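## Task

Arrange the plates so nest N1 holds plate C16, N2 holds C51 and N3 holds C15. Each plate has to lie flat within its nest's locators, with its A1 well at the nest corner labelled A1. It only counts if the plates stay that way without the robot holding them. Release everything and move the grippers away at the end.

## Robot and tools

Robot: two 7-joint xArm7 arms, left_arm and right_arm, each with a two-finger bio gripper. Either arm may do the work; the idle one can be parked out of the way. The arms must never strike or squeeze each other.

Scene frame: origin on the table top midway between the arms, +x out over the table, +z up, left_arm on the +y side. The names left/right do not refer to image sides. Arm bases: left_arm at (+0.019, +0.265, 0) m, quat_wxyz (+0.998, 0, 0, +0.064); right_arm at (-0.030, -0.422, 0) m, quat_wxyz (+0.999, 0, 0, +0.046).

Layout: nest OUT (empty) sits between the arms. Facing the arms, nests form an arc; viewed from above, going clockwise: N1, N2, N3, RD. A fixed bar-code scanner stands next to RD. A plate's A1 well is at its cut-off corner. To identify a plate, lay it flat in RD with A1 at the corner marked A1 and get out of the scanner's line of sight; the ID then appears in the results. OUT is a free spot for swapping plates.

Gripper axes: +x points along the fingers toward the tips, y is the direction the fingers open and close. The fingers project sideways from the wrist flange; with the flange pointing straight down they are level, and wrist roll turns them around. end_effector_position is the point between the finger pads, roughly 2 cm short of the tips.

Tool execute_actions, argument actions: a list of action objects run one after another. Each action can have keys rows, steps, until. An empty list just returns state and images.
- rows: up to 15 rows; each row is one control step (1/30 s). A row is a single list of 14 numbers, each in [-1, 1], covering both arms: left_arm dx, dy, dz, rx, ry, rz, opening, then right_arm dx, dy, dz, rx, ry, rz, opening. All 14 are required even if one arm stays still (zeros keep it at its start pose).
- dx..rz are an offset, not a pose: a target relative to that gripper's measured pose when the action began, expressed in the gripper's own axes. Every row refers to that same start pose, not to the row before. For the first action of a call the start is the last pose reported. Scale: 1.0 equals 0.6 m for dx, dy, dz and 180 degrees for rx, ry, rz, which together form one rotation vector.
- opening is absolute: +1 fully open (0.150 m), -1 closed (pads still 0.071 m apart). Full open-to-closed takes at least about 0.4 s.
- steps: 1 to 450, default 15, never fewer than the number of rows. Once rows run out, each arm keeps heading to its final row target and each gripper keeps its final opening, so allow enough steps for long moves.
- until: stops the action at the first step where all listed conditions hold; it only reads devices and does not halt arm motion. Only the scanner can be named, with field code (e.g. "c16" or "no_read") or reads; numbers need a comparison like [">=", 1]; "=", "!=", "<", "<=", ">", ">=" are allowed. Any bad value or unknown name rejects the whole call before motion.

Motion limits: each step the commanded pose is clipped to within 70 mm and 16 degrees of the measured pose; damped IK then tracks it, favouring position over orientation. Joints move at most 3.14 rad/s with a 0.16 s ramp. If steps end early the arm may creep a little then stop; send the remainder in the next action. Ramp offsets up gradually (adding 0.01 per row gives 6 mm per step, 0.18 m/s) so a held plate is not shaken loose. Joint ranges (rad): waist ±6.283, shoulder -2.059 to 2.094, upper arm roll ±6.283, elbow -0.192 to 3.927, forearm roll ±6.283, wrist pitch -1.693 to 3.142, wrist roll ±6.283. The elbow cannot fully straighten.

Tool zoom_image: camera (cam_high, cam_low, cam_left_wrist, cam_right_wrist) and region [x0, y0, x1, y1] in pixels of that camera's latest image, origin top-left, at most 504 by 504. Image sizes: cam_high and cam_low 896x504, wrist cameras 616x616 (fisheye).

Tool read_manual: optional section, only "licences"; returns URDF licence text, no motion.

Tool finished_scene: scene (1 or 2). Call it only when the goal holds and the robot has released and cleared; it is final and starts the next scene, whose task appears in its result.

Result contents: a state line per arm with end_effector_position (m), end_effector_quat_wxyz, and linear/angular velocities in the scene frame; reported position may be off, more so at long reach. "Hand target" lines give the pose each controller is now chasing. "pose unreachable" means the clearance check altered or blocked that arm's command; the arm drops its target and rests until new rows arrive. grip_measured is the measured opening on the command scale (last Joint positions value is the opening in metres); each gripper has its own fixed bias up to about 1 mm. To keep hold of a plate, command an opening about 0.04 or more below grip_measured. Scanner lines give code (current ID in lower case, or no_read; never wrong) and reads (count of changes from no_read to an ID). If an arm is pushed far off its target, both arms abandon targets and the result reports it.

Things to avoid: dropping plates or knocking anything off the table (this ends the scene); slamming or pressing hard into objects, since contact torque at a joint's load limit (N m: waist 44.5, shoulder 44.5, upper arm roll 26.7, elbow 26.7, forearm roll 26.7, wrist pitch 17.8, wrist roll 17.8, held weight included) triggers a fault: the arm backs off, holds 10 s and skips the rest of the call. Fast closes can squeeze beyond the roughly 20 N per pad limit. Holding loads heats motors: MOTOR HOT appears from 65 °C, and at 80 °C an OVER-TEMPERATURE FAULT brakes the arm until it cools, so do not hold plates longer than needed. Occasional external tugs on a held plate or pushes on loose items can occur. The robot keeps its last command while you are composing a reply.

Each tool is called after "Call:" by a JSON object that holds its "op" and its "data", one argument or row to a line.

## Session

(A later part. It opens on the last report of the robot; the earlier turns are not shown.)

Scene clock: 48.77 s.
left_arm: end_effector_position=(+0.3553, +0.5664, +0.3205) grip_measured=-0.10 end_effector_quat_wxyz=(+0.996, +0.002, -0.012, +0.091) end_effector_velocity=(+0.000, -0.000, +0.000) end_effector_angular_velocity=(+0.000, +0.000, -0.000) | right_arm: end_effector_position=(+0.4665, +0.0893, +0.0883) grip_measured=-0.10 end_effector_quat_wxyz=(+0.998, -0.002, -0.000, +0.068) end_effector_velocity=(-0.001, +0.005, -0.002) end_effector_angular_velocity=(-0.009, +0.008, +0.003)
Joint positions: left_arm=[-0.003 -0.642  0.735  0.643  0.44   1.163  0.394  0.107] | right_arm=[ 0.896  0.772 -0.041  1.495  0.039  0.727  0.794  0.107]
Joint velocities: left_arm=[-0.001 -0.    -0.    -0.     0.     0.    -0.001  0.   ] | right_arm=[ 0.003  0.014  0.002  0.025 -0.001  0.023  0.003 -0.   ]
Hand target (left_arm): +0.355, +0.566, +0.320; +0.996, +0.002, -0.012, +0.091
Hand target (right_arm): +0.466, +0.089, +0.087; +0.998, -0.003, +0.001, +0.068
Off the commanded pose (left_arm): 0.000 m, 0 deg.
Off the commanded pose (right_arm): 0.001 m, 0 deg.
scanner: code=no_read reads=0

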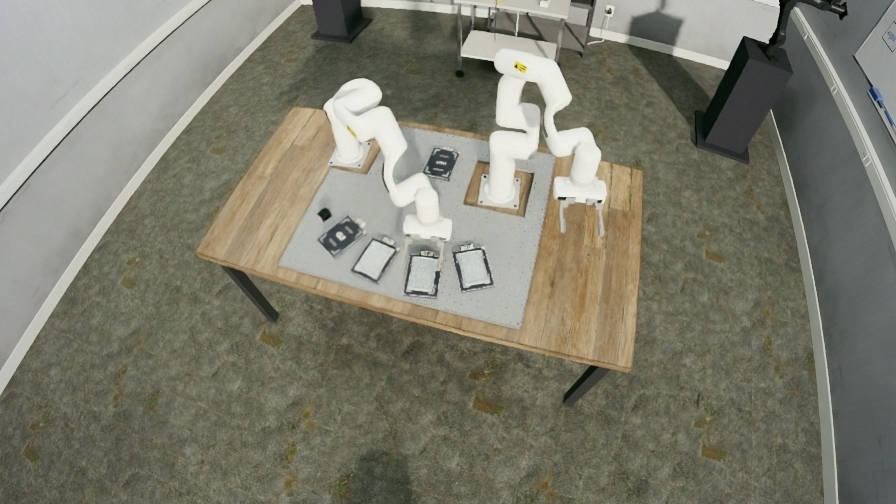

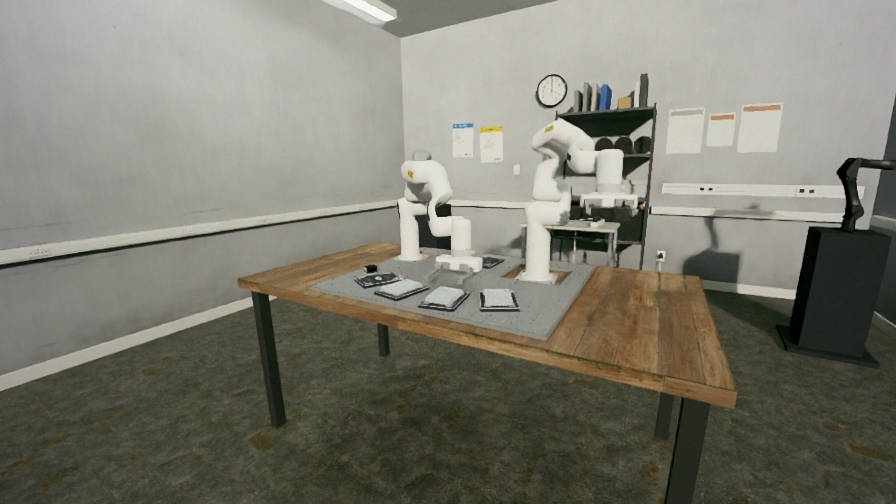

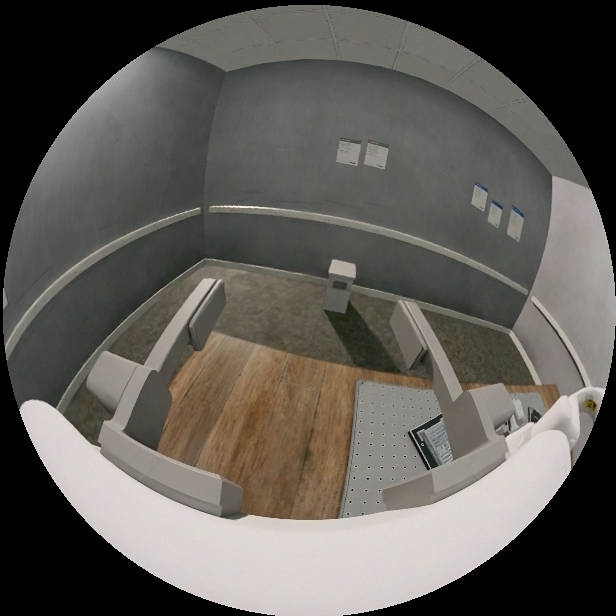

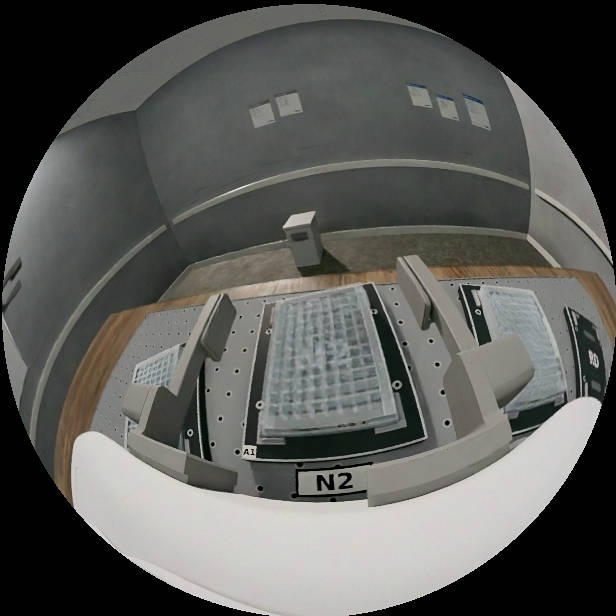

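Call:
{"op": "execute_actions", "data": {
  "actions": [
    {"rows": [[0,0,0,0,0,0,-0.1, 0,0.002,-0.02,0,0,0,-0.1],[0,0,0,0,0,0,-0.1, 0,0.0035,-0.04,0,0,0,-0.1],[0,0,0,0,0,0,-0.1, 0,0.0035,-0.06,0,0,0,-0.1],[0,0,0,0,0,0,-0.1, 0,0.0035,-0.075,0,0,0,-0.1],[0,0,0,0,0,0,-0.1, 0,0.0035,-0.087,0,0,0,-0.1]], "steps": 18},
    {"rows": [[0,0,0,0,0,0,-0.1, 0,0,0,0,0,0,-0.25],[0,0,0,0,0,0,-0.1, 0,0,0,0,0,0,-0.4],[0,0,0,0,0,0,-0.1, 0,0,0,0,0,0,-0.5],[0,0,0,0,0,0,-0.1, 0,0,0,0,0,0,-0.55],[0,0,0,0,0,0,-0.1, 0,0,0,0,0,0,-0.6],[0,0,0,0,0,0,-0.1, 0,0,0,0,0,0,-0.65],[0,0,0,0,0,0,-0.1, 0,0,0,0,0,0,-0.7],[0,0,0,0,0,0,-0.1, 0,0,0,0,0,0,-0.76]], "steps": 16},
    {"rows": [[0,0,0,0,0,0,-0.1, 0,0,0.01,0,0,0,-0.76],[0,0,0,0,0,0,-0.1, 0,0,0.02,0,0,0,-0.76],[0,0,0,0,0,0,-0.1, 0,0,0.03,0,0,0,-0.76],[0,0,0,0,0,0,-0.1, 0,0,0.04,0,0,0,-0.76]], "steps": 14}
  ]
}}

Call:
{"op": "zoom_image", "data": {
  "camera": "cam_high",
  "region": [380, 220, 470, 310]
}}

Call:
{"op": "zoom_image", "data": {
  "camera": "cam_right_wrist",
  "region": [170, 220, 470, 470]
}}

Scene clock: 50.60 s.
left_arm: end_effector_position=(+0.3553, +0.5664, +0.3205) grip_measured=-0.10 end_effector_quat_wxyz=(+0.996, +0.002, -0.012, +0.091) end_effector_velocity=(-0.000, +0.000, +0.000) end_effector_angular_velocity=(-0.000, -0.001, +0.001) | right_arm: end_effector_position=(+0.4656, +0.0906, +0.0585) grip_measured=-0.65 end_effector_quat_wxyz=(+0.998, -0.003, +0.001, +0.068) end_effector_velocity=(+0.001, +0.001, +0.001) end_effector_angular_velocity=(+0.003, -0.003, +0.001)
Joint positions: left_arm=[-0.003 -0.642  0.735  0.643  0.44   1.163  0.394  0.107] | right_arm=[ 0.896  0.837 -0.038  1.514  0.041  0.684  0.795  0.085]
Joint velocities: left_arm=[ 0.    -0.    -0.    -0.    -0.    -0.001 -0.001 -0.   ] | right_arm=[-0.     0.001 -0.     0.003 -0.    -0.001 -0.001 -0.   ]
Hand target (left_arm): +0.355, +0.566, +0.320; +0.996, +0.002, -0.012, +0.091
Hand target (right_arm): +0.466, +0.091, +0.060; +0.998, -0.002, +0.000, +0.068
Off the commanded pose (left_arm): 0.000 m, 0 deg.
Off the commanded pose (right_arm): 0.002 m, 0 deg.
scanner: code=no_read reads=0

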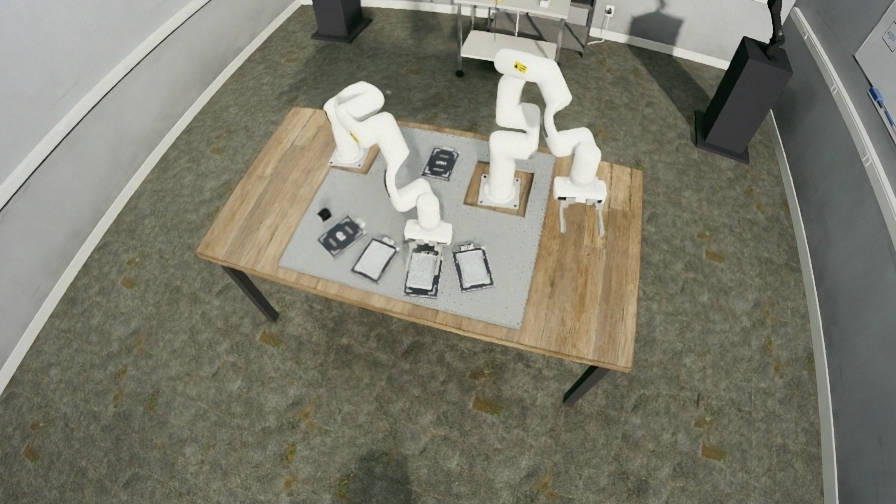

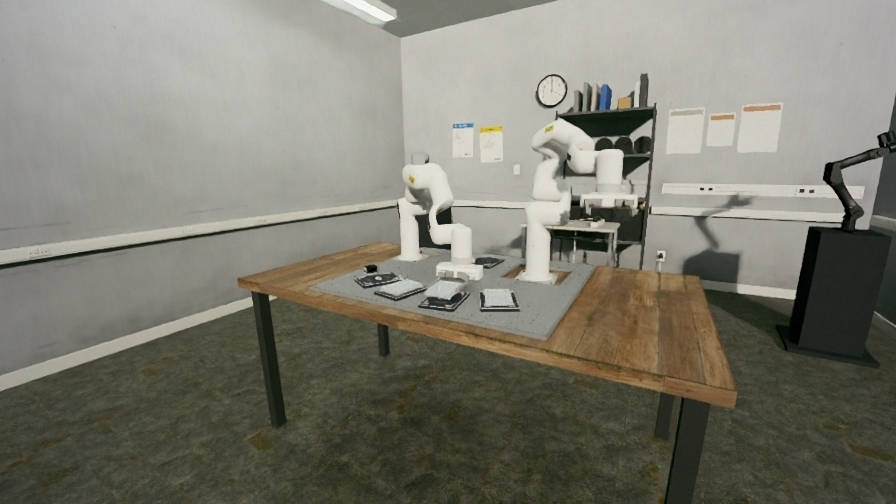

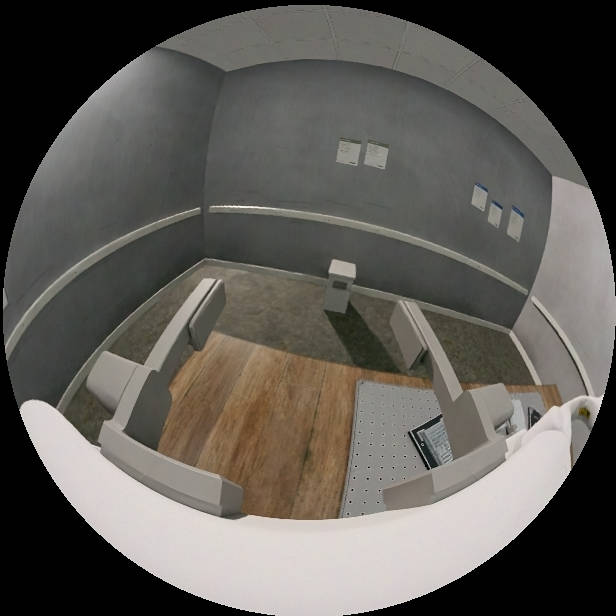

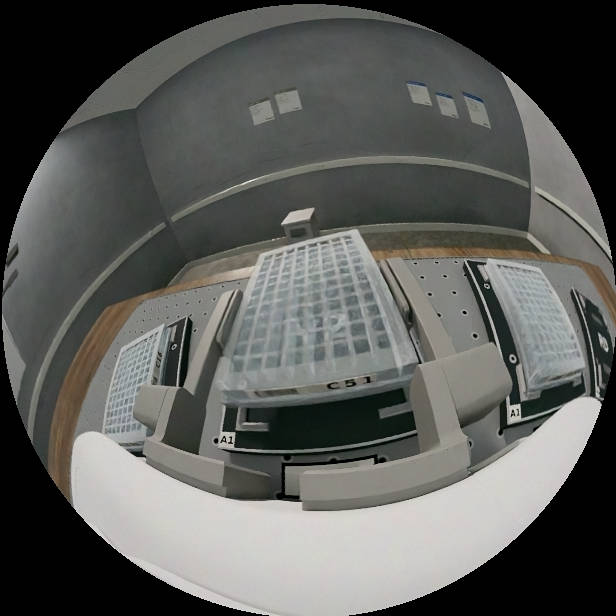

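Region (380, 220, 470, 310) of cam_high's 896x504 image, scaled by 5.600, with more detail than that image has.

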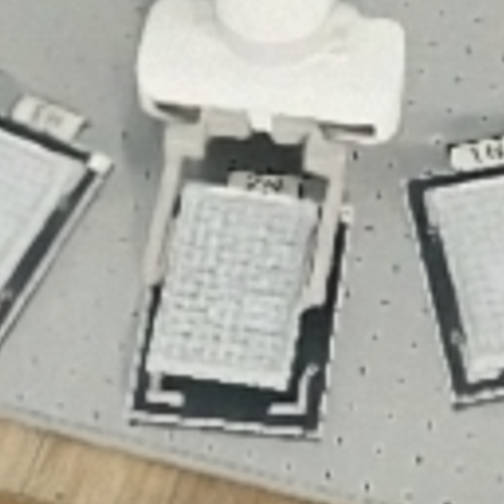

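Region (170, 220, 470, 470) of cam_right_wrist's 616x616 image, scaled by 1.680, with more detail than that image has.

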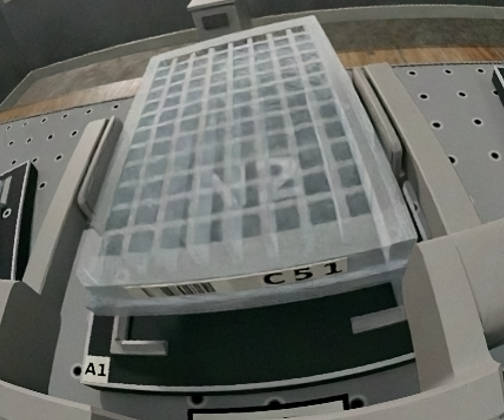

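Call:
{"op": "execute_actions", "data": {
  "actions": [
    {"rows": [[0,0,0,0,0,0,-0.1, 0,0,-0.005,0,0,0.006,-0.76],[0,0,0,0,0,0,-0.1, 0,0,-0.01,0,0,0.012,-0.76],[0,0,0,0,0,0,-0.1, 0,0,-0.015,0,0,0.0185,-0.76],[0,0,0,0,0,0,-0.1, 0,0,-0.02,0,0,0.0185,-0.76]], "steps": 14}
  ]
}}

Call:
{"op": "zoom_image", "data": {
  "camera": "cam_high",
  "region": [380, 220, 470, 310]
}}

Call:
{"op": "zoom_image", "data": {
  "camera": "cam_right_wrist",
  "region": [170, 220, 470, 470]
}}

Scene clock: 51.37 s.
left_arm: end_effector_position=(+0.3553, +0.5664, +0.3205) grip_measured=-0.10 end_effector_quat_wxyz=(+0.996, +0.002, -0.012, +0.091) end_effector_velocity=(-0.000, +0.000, +0.000) end_effector_angular_velocity=(+0.000, -0.000, +0.002) | right_arm: end_effector_position=(+0.4654, +0.0912, +0.0473) grip_measured=-0.65 end_effector_quat_wxyz=(+0.995, -0.003, +0.001, +0.097) end_effector_velocity=(-0.000, -0.001, -0.000) end_effector_angular_velocity=(-0.001, +0.000, -0.000)
Joint positions: left_arm=[-0.003 -0.642  0.735  0.643  0.44   1.163  0.394  0.107] | right_arm=[ 0.877  0.846 -0.026  1.49   0.029  0.649  0.734  0.085]
Joint velocities: left_arm=[ 0.001  0.    -0.     0.    -0.    -0.    -0.001  0.   ] | right_arm=[-0.    -0.001 -0.001 -0.003 -0.    -0.    -0.     0.   ]
Hand target (left_arm): +0.355, +0.566, +0.320; +0.996, +0.002, -0.012, +0.091
Hand target (right_arm): +0.466, +0.090, +0.047; +0.995, -0.003, +0.001, +0.097
Off the commanded pose (left_arm): 0.000 m, 0 deg.
Off the commanded pose (right_arm): 0.001 m, 0 deg.
scanner: code=no_read reads=0

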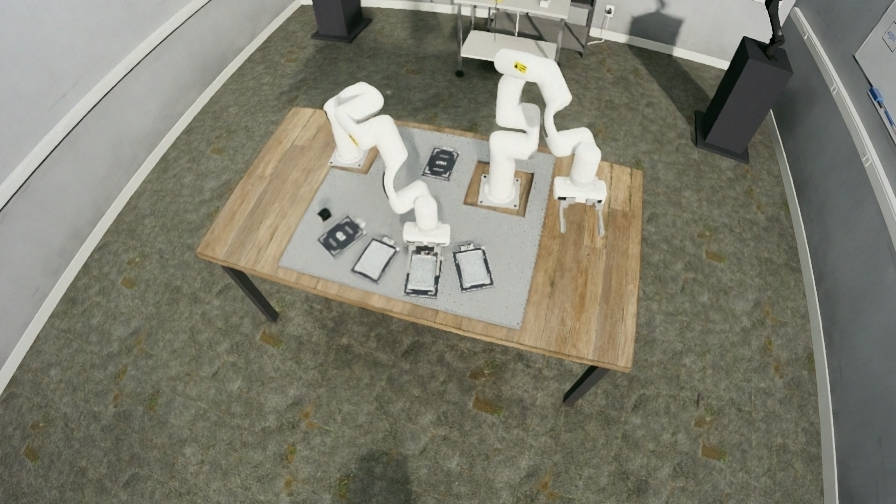

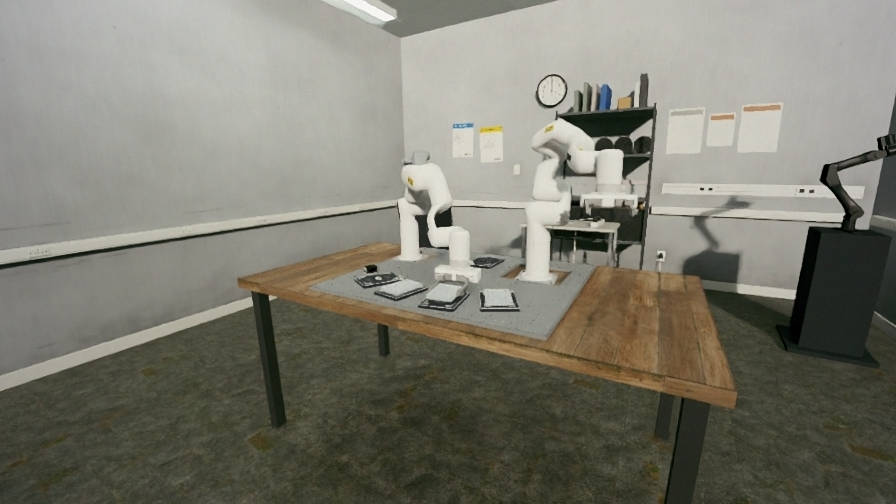

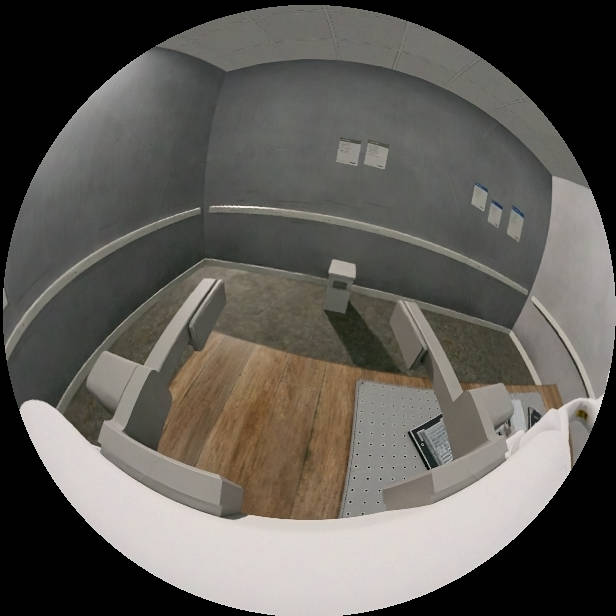

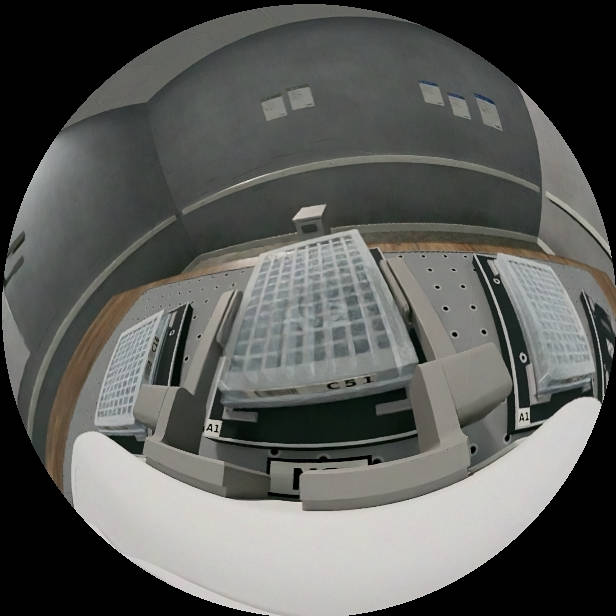

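Region (380, 220, 470, 310) of cam_high's 896x504 image, scaled by 5.600, with more detail than that image has.

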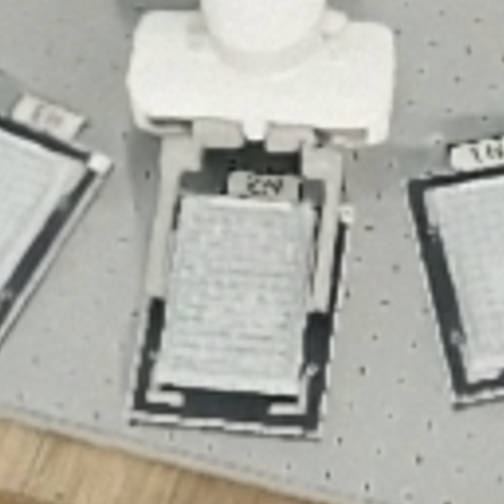

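Region (170, 220, 470, 470) of cam_right_wrist's 616x616 image, scaled by 1.680, with more detail than that image has.

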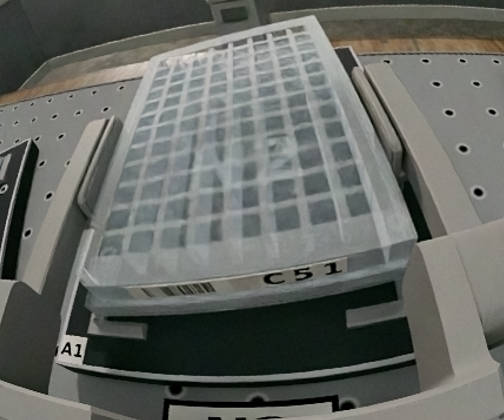

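Call:
{"op": "execute_actions", "data": {
  "actions": [
    {"rows": [[0,0,0,0,0,0,-0.1, 0,0,-0.005,0,0,0,-0.76],[0,0,0,0,0,0,-0.1, 0,0,-0.01,0,0,0,-0.76],[0,0,0,0,0,0,-0.1, 0,0,-0.015,0,0,0,-0.76],[0,0,0,0,0,0,-0.1, 0,0,-0.019,0,0,0,-0.76]], "steps": 14}
  ]
}}

Call:
{"op": "zoom_image", "data": {
  "camera": "cam_right_wrist",
  "region": [170, 220, 470, 470]
}}

Scene clock: 52.10 s.
left_arm: end_effector_position=(+0.3553, +0.5664, +0.3205) grip_measured=-0.10 end_effector_quat_wxyz=(+0.996, +0.002, -0.012, +0.091) end_effector_velocity=(-0.000, +0.000, +0.000) end_effector_angular_velocity=(-0.000, -0.000, +0.001) | right_arm: end_effector_position=(+0.4661, +0.0910, +0.0368) grip_measured=-0.65 end_effector_quat_wxyz=(+0.995, -0.002, +0.000, +0.096) end_effector_velocity=(-0.001, +0.000, -0.001) end_effector_angular_velocity=(-0.001, +0.000, -0.000)
Joint positions: left_arm=[-0.003 -0.642  0.735  0.643  0.44   1.163  0.394  0.107] | right_arm=[ 0.876  0.872 -0.026  1.499  0.03   0.631  0.734  0.085]
Joint velocities: left_arm=[ 0.001  0.     0.     0.    -0.    -0.    -0.    -0.   ] | right_arm=[ 0.001  0.001 -0.     0.    -0.    -0.001  0.001  0.   ]
Hand target (left_arm): +0.355, +0.566, +0.320; +0.996, +0.002, -0.012, +0.091
Hand target (right_arm): +0.465, +0.091, +0.036; +0.995, -0.003, +0.001, +0.097
Off the commanded pose (left_arm): 0.000 m, 0 deg.
Off the commanded pose (right_arm): 0.001 m, 0 deg.
scanner: code=no_read reads=0

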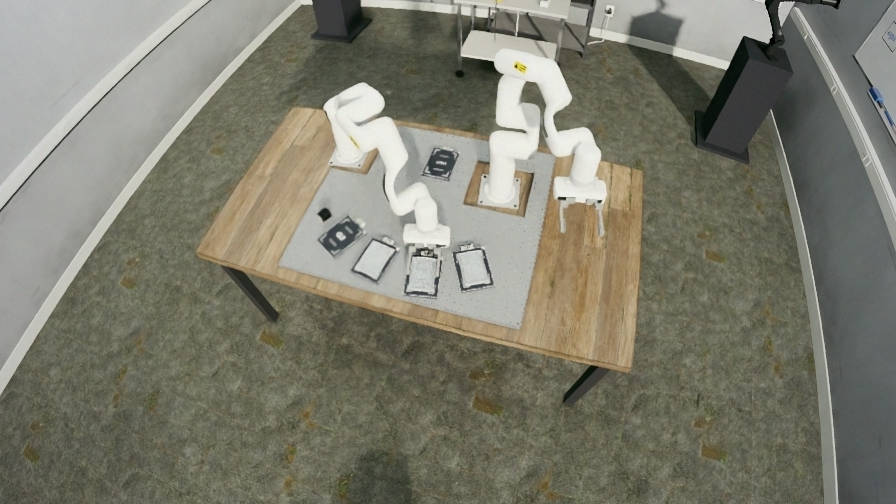

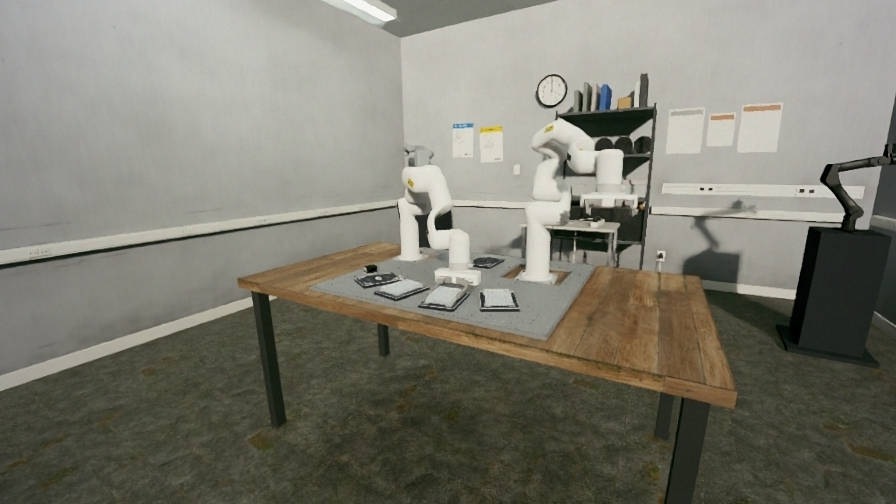

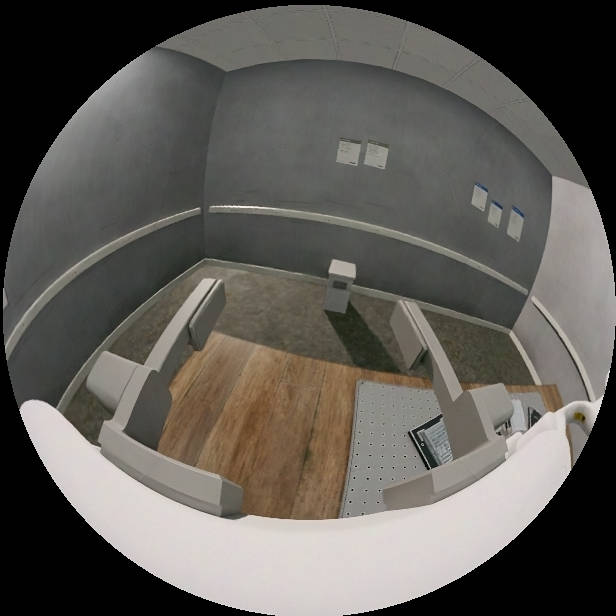

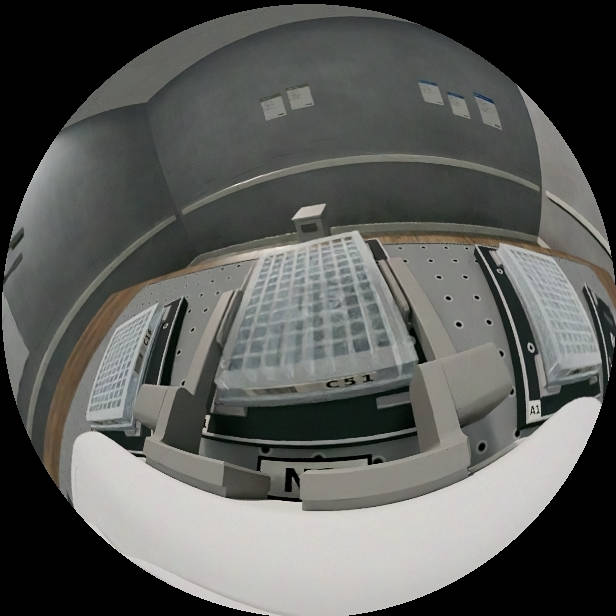

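Region (170, 220, 470, 470) of cam_right_wrist's 616x616 image, scaled by 1.680, with more detail than that image has.

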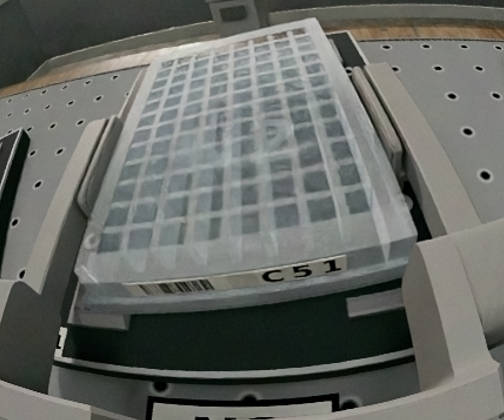

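Call:
{"op": "execute_actions", "data": {
  "actions": [
    {"rows": [[0,0,0,0,0,0,-0.1, 0,0,0.006,0,0,0,-0.76],[0,0,0,0,0,0,-0.1, 0,0,0.012,0,0,0,-0.76],[0,0,0,0,0,0,-0.1, 0.003,0,0.014,0,0,0,-0.76],[0,0,0,0,0,0,-0.1, 0.006,0,0.014,0,0,0,-0.76]], "steps": 10},
    {"rows": [[0,0,0,0,0,0,-0.1, 0,0,-0.005,0,0,0,-0.76],[0,0,0,0,0,0,-0.1, 0,0,-0.01,0,0,0,-0.76],[0,0,0,0,0,0,-0.1, 0,0,-0.015,0,0,0,-0.76]], "steps": 12}
  ]
}}

Call:
{"op": "zoom_image", "data": {
  "camera": "cam_right_wrist",
  "region": [170, 220, 470, 470]
}}

Call:
{"op": "zoom_image", "data": {
  "camera": "cam_high",
  "region": [380, 220, 470, 310]
}}

Scene clock: 53.13 s.
left_arm: end_effector_position=(+0.3553, +0.5664, +0.3205) grip_measured=-0.10 end_effector_quat_wxyz=(+0.996, +0.002, -0.012, +0.091) end_effector_velocity=(+0.000, -0.000, +0.000) end_effector_angular_velocity=(+0.000, -0.001, -0.001) | right_arm: end_effector_position=(+0.4686, +0.0918, +0.0359) grip_measured=-0.65 end_effector_quat_wxyz=(+0.995, -0.002, +0.001, +0.097) end_effector_velocity=(+0.001, -0.001, -0.001) end_effector_angular_velocity=(-0.001, -0.000, +0.000)
Joint positions: left_arm=[-0.003 -0.642  0.735  0.643  0.44   1.163  0.394  0.107] | right_arm=[ 0.872  0.879 -0.025  1.512  0.029  0.637  0.731  0.085]
Joint velocities: left_arm=[-0.    -0.001 -0.    -0.     0.     0.     0.     0.   ] | right_arm=[-0.002  0.003  0.     0.002 -0.002 -0.    -0.001  0.   ]
Hand target (left_arm): +0.355, +0.566, +0.320; +0.996, +0.002, -0.012, +0.091
Hand target (right_arm): +0.469, +0.091, +0.035; +0.995, -0.003, +0.001, +0.097
Off the commanded pose (left_arm): 0.000 m, 0 deg.
Off the commanded pose (right_arm): 0.001 m, 0 deg.
scanner: code=no_read reads=0

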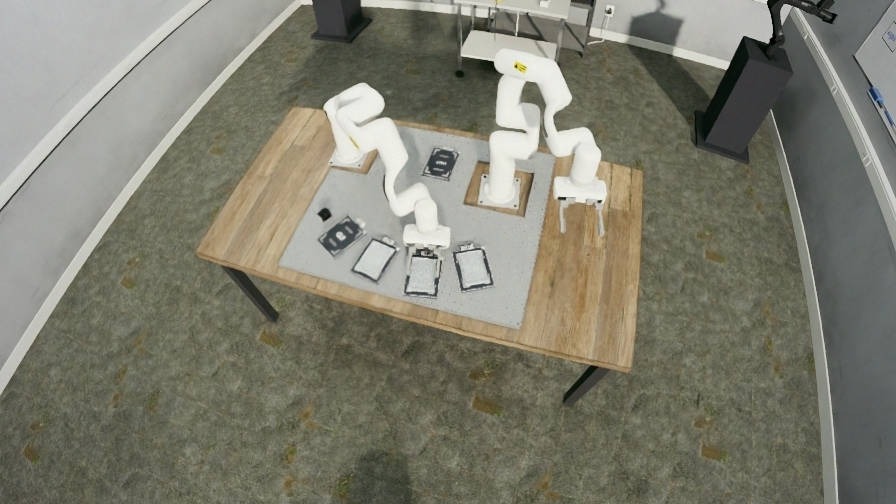

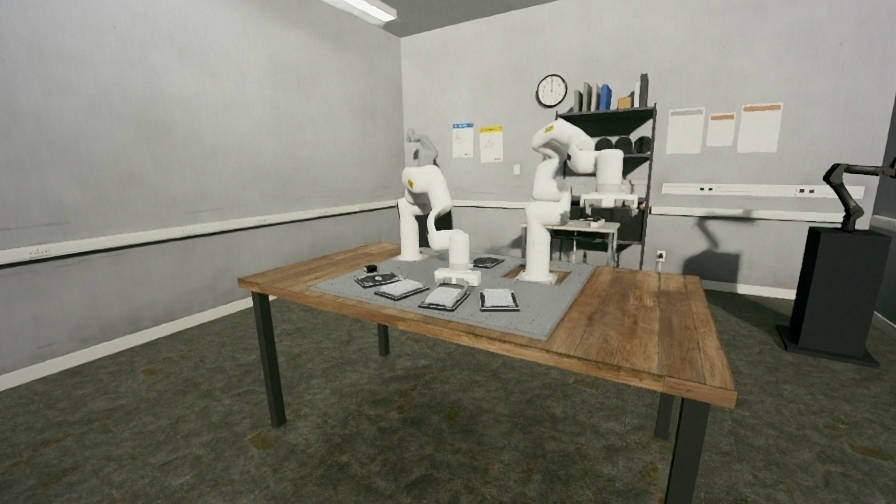

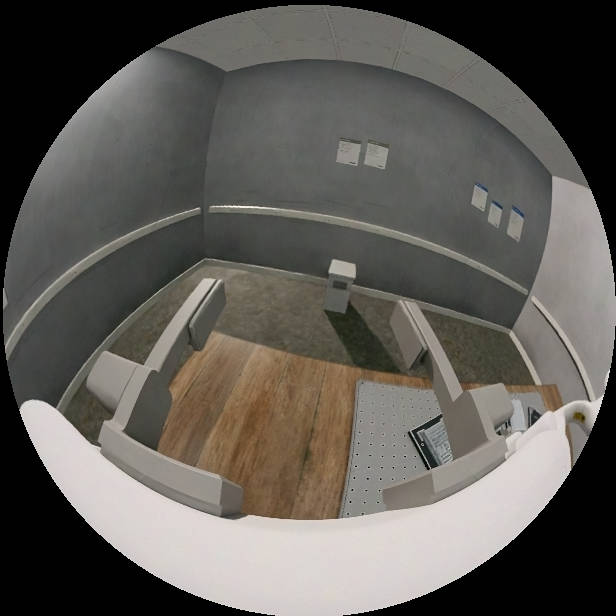

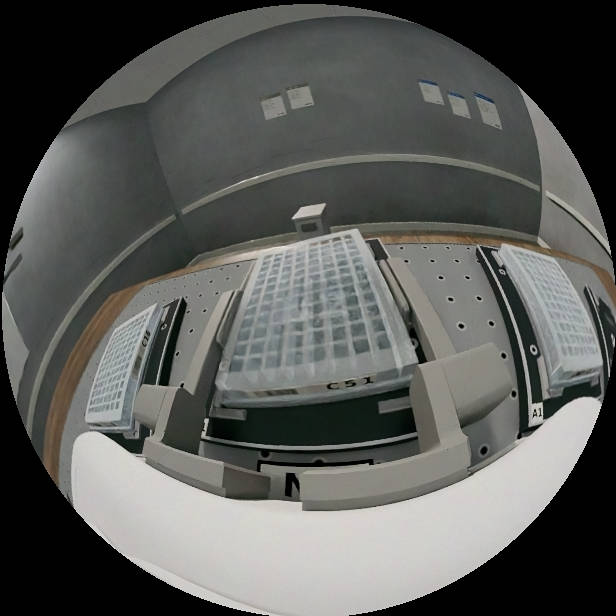

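Region (170, 220, 470, 470) of cam_right_wrist's 616x616 image, scaled by 1.680, with more detail than that image has.

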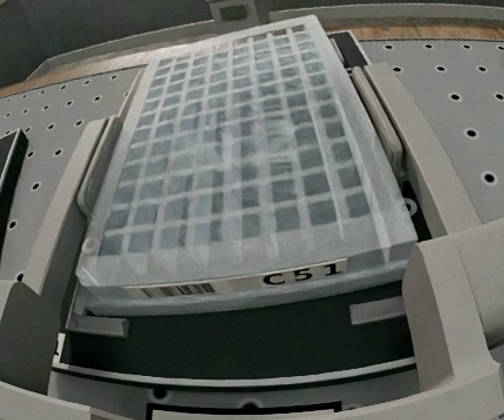

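Region (380, 220, 470, 310) of cam_high's 896x504 image, scaled by 5.600, with more detail than that image has.

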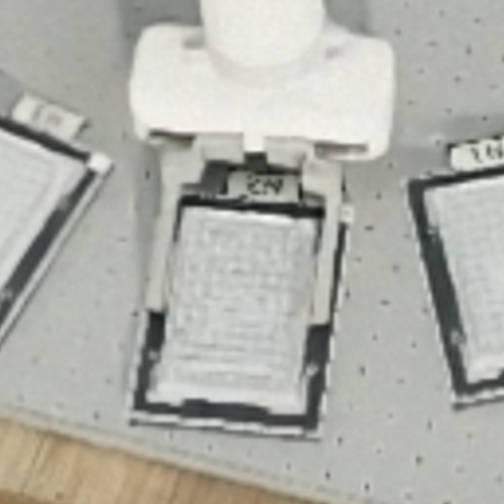

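Call:
{"op": "execute_actions", "data": {
  "actions": [
    {"rows": [[0,0,0,0,0,0,-0.1, 0,0,0,0,0,0,-0.6],[0,0,0,0,0,0,-0.1, 0,0,0,0,0,0,-0.45],[0,0,0,0,0,0,-0.1, 0,0,0,0,0,0,-0.3],[0,0,0,0,0,0,-0.1, 0,0,0,0,0,0,-0.1]], "steps": 9},
    {"rows": [[0,0,0,0,0,0,-0.1, -0.005,0,0.02,0,0,0,-0.1],[0,0,0,0,0,0,-0.1, -0.015,0,0.05,0,0,0,-0.1],[0,0,0,0,0,0,-0.1, -0.04,0,0.08,0,0,0,-0.1],[0,0,0,0,0,0,-0.1, -0.07,0,0.1,0,0,0,-0.1],[0,0,0,0,0,0,-0.1, -0.1,0,0.12,0,0,0,-0.1]], "steps": 18}
  ]
}}

Call:
{"op": "zoom_image", "data": {
  "camera": "cam_right_wrist",
  "region": [170, 220, 470, 470]
}}

Call:
{"op": "zoom_image", "data": {
  "camera": "cam_high",
  "region": [380, 220, 470, 310]
}}

Call:
{"op": "zoom_image", "data": {
  "camera": "cam_low",
  "region": [400, 270, 530, 320]
}}

Scene clock: 54.30 s.
left_arm: end_effector_position=(+0.3553, +0.5664, +0.3205) grip_measured=-0.10 end_effector_quat_wxyz=(+0.996, +0.002, -0.012, +0.091) end_effector_velocity=(-0.000, +0.000, +0.000) end_effector_angular_velocity=(+0.000, -0.001, +0.001) | right_arm: end_effector_position=(+0.4122, +0.0787, +0.1066) grip_measured=-0.10 end_effector_quat_wxyz=(+0.995, -0.004, +0.000, +0.095) end_effector_velocity=(-0.011, +0.014, +0.007) end_effector_angular_velocity=(+0.021, -0.000, +0.021)
Joint positions: left_arm=[-0.003 -0.642  0.735  0.643  0.44   1.163  0.394  0.107] | right_arm=[ 0.94   0.611 -0.023  1.272  0.014  0.667  0.812  0.107]
Joint velocities: left_arm=[ 0.001 -0.001 -0.    -0.     0.    -0.    -0.001 -0.   ] | right_arm=[ 0.012 -0.009  0.014  0.005  0.004 -0.004 -0.    -0.   ]
Hand target (left_arm): +0.355, +0.566, +0.320; +0.996, +0.002, -0.012, +0.091
Hand target (right_arm): +0.411, +0.080, +0.108; +0.995, -0.003, -0.000, +0.096
Off the commanded pose (left_arm): 0.000 m, 0 deg.
Off the commanded pose (right_arm): 0.002 m, 0 deg.
scanner: code=no_read reads=0

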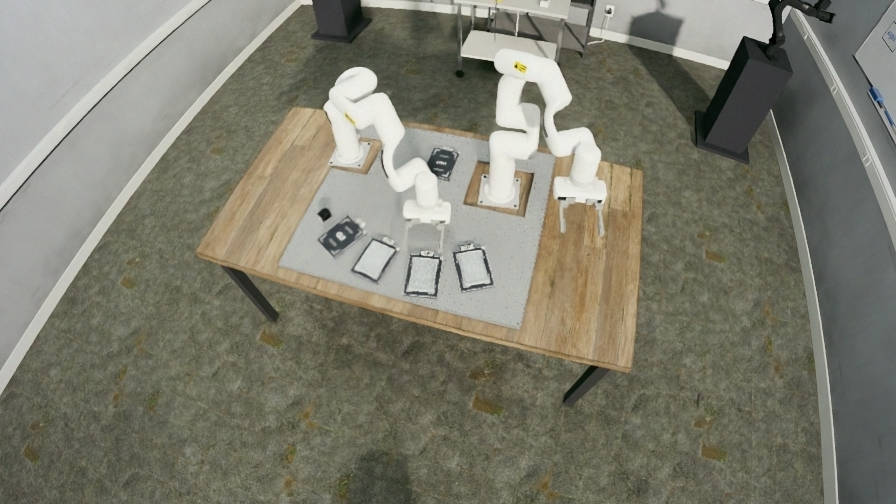

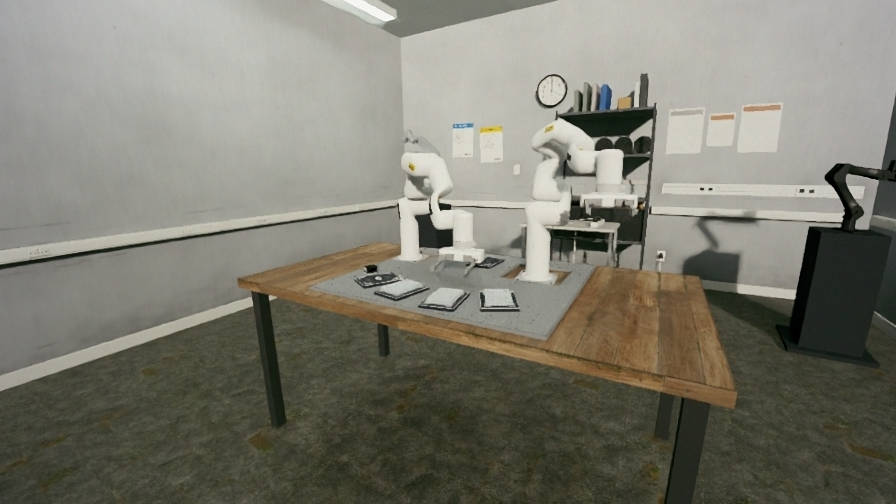

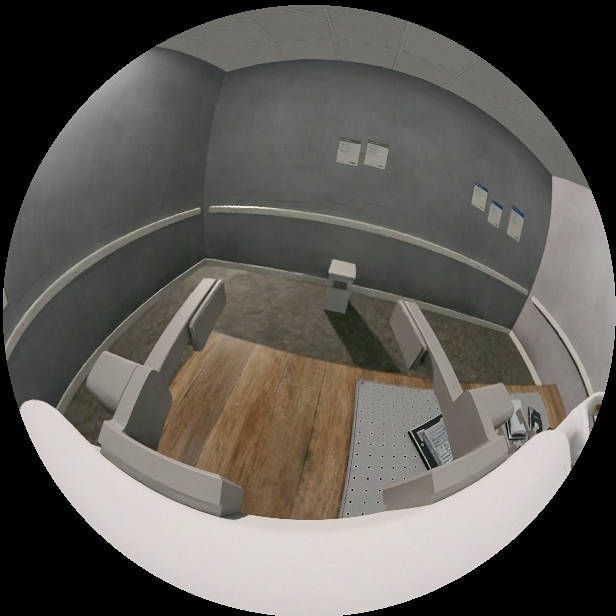

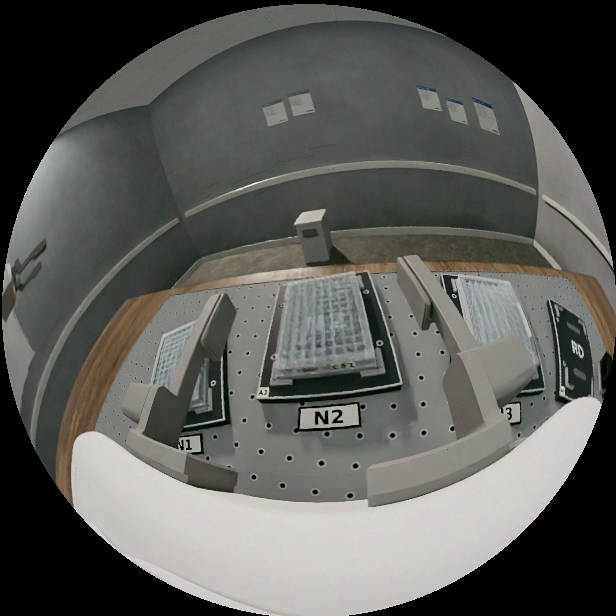

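Region (170, 220, 470, 470) of cam_right_wrist's 616x616 image, scaled by 1.680, with more detail than that image has.

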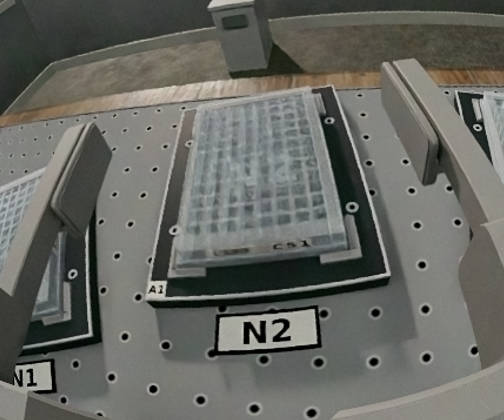

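Region (380, 220, 470, 310) of cam_high's 896x504 image, scaled by 5.600, with more detail than that image has.

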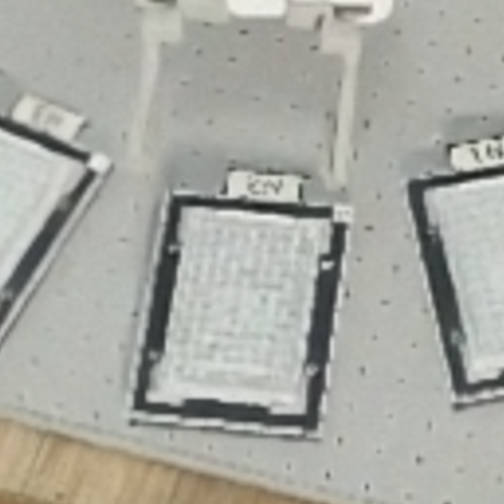

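Region (400, 270, 530, 320) of cam_low's 896x504 image, scaled by 3.877, with more detail than that image has; it fills the top 194 rows of this view, and the rest is white.

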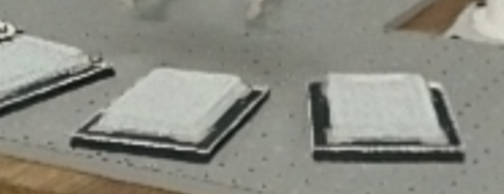

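Call:
{"op": "execute_actions", "data": {
  "actions": [
    {"rows": [[0,0,0,0,0,0,-0.1, -0.04,-0.04,0.05,0,0,0,-0.1],[0,0,0,0,0,0,-0.1, -0.1,-0.12,0.12,0,0,-0.02,-0.1],[0,0,0,0,0,0,-0.1, -0.16,-0.22,0.19,0,0,-0.04,-0.1],[0,0,0,0,0,0,-0.1, -0.2,-0.32,0.24,0,0,-0.06,-0.1]], "steps": 24}
  ]
}}

Call:
{"op": "finished_scene", "data": {
  "scene": 1
}}

Scene clock: 55.23 s.
left_arm: end_effector_position=(+0.3553, +0.5664, +0.3205) grip_measured=-0.10 end_effector_quat_wxyz=(+0.996, +0.002, -0.012, +0.091) end_effector_velocity=(+0.000, -0.000, -0.001) end_effector_angular_velocity=(-0.001, +0.002, -0.001) | right_arm: end_effector_position=(+0.3344, -0.1270, +0.2505) grip_measured=-0.10 end_effector_quat_wxyz=(+1.000, -0.003, -0.002, -0.001) end_effector_velocity=(-0.061, -0.055, +0.080) end_effector_angular_velocity=(+0.013, -0.001, +0.074)
Joint positions: left_arm=[-0.003 -0.642  0.735  0.643  0.44   1.163  0.394  0.107] | right_arm=[ 0.944 -0.242 -0.094  0.61  -0.04   0.854  0.974  0.107]
Joint velocities: left_arm=[-0.001  0.001  0.    -0.    -0.     0.    -0.     0.   ] | right_arm=[ 0.005 -0.468  0.028 -0.181 -0.03   0.275 -0.021 -0.   ]
Hand target (left_arm): +0.355, +0.566, +0.320; +0.996, +0.002, -0.012, +0.091
Hand target (right_arm): +0.331, -0.130, +0.253; +1.000, -0.005, -0.001, +0.001
Off the commanded pose (left_arm): 0.000 m, 0 deg.
Off the commanded pose (right_arm): 0.006 m, 0 deg.
scanner: code=no_read reads=0

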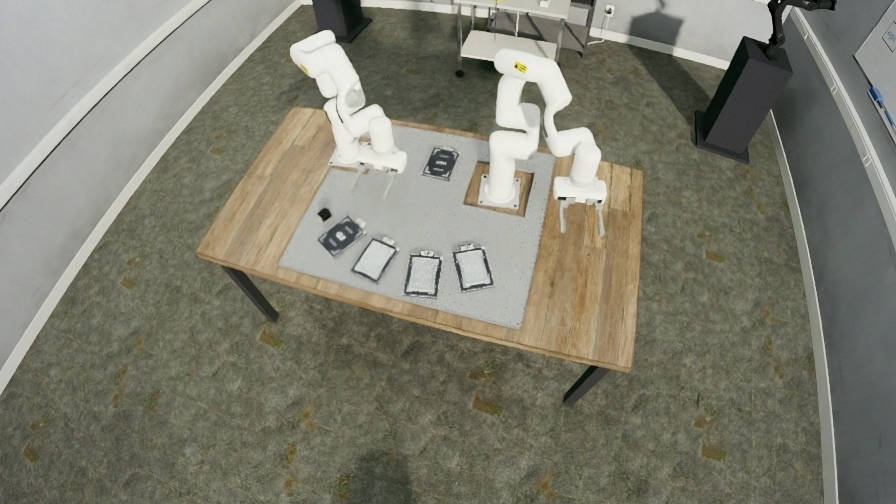

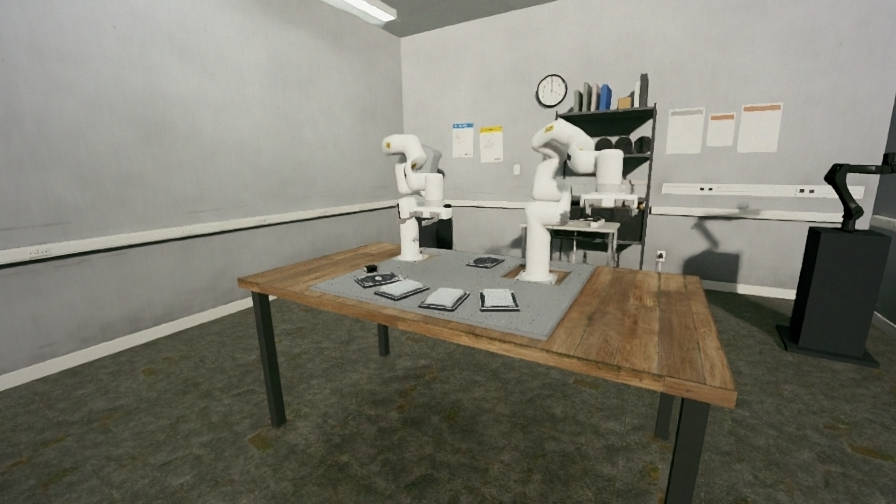

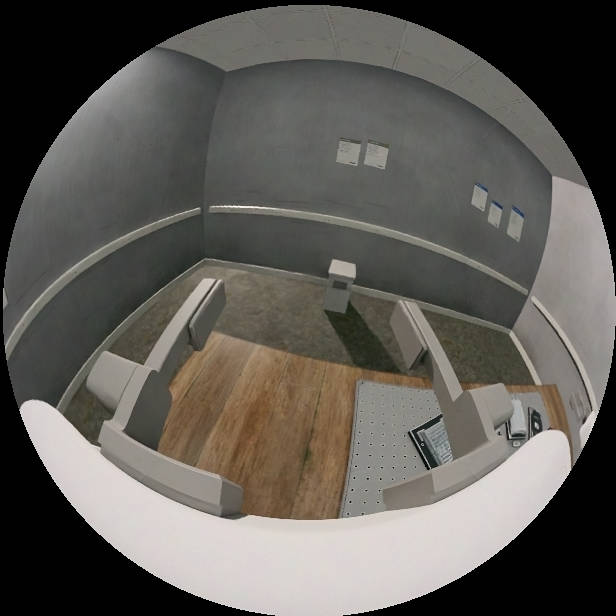

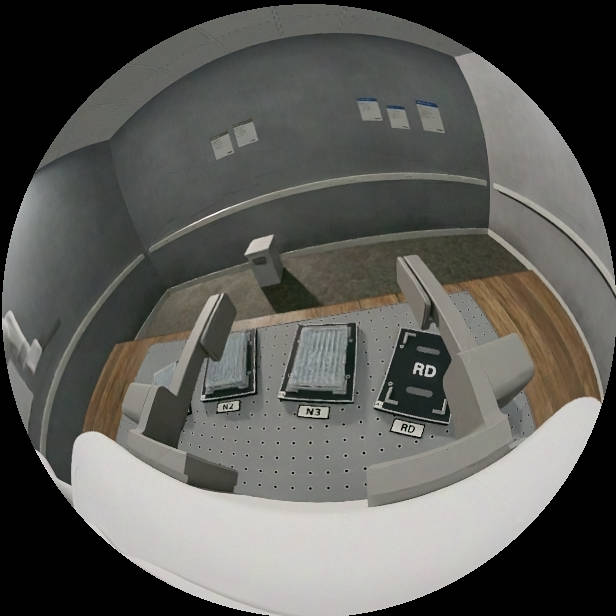

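The scene is finished: the task was done.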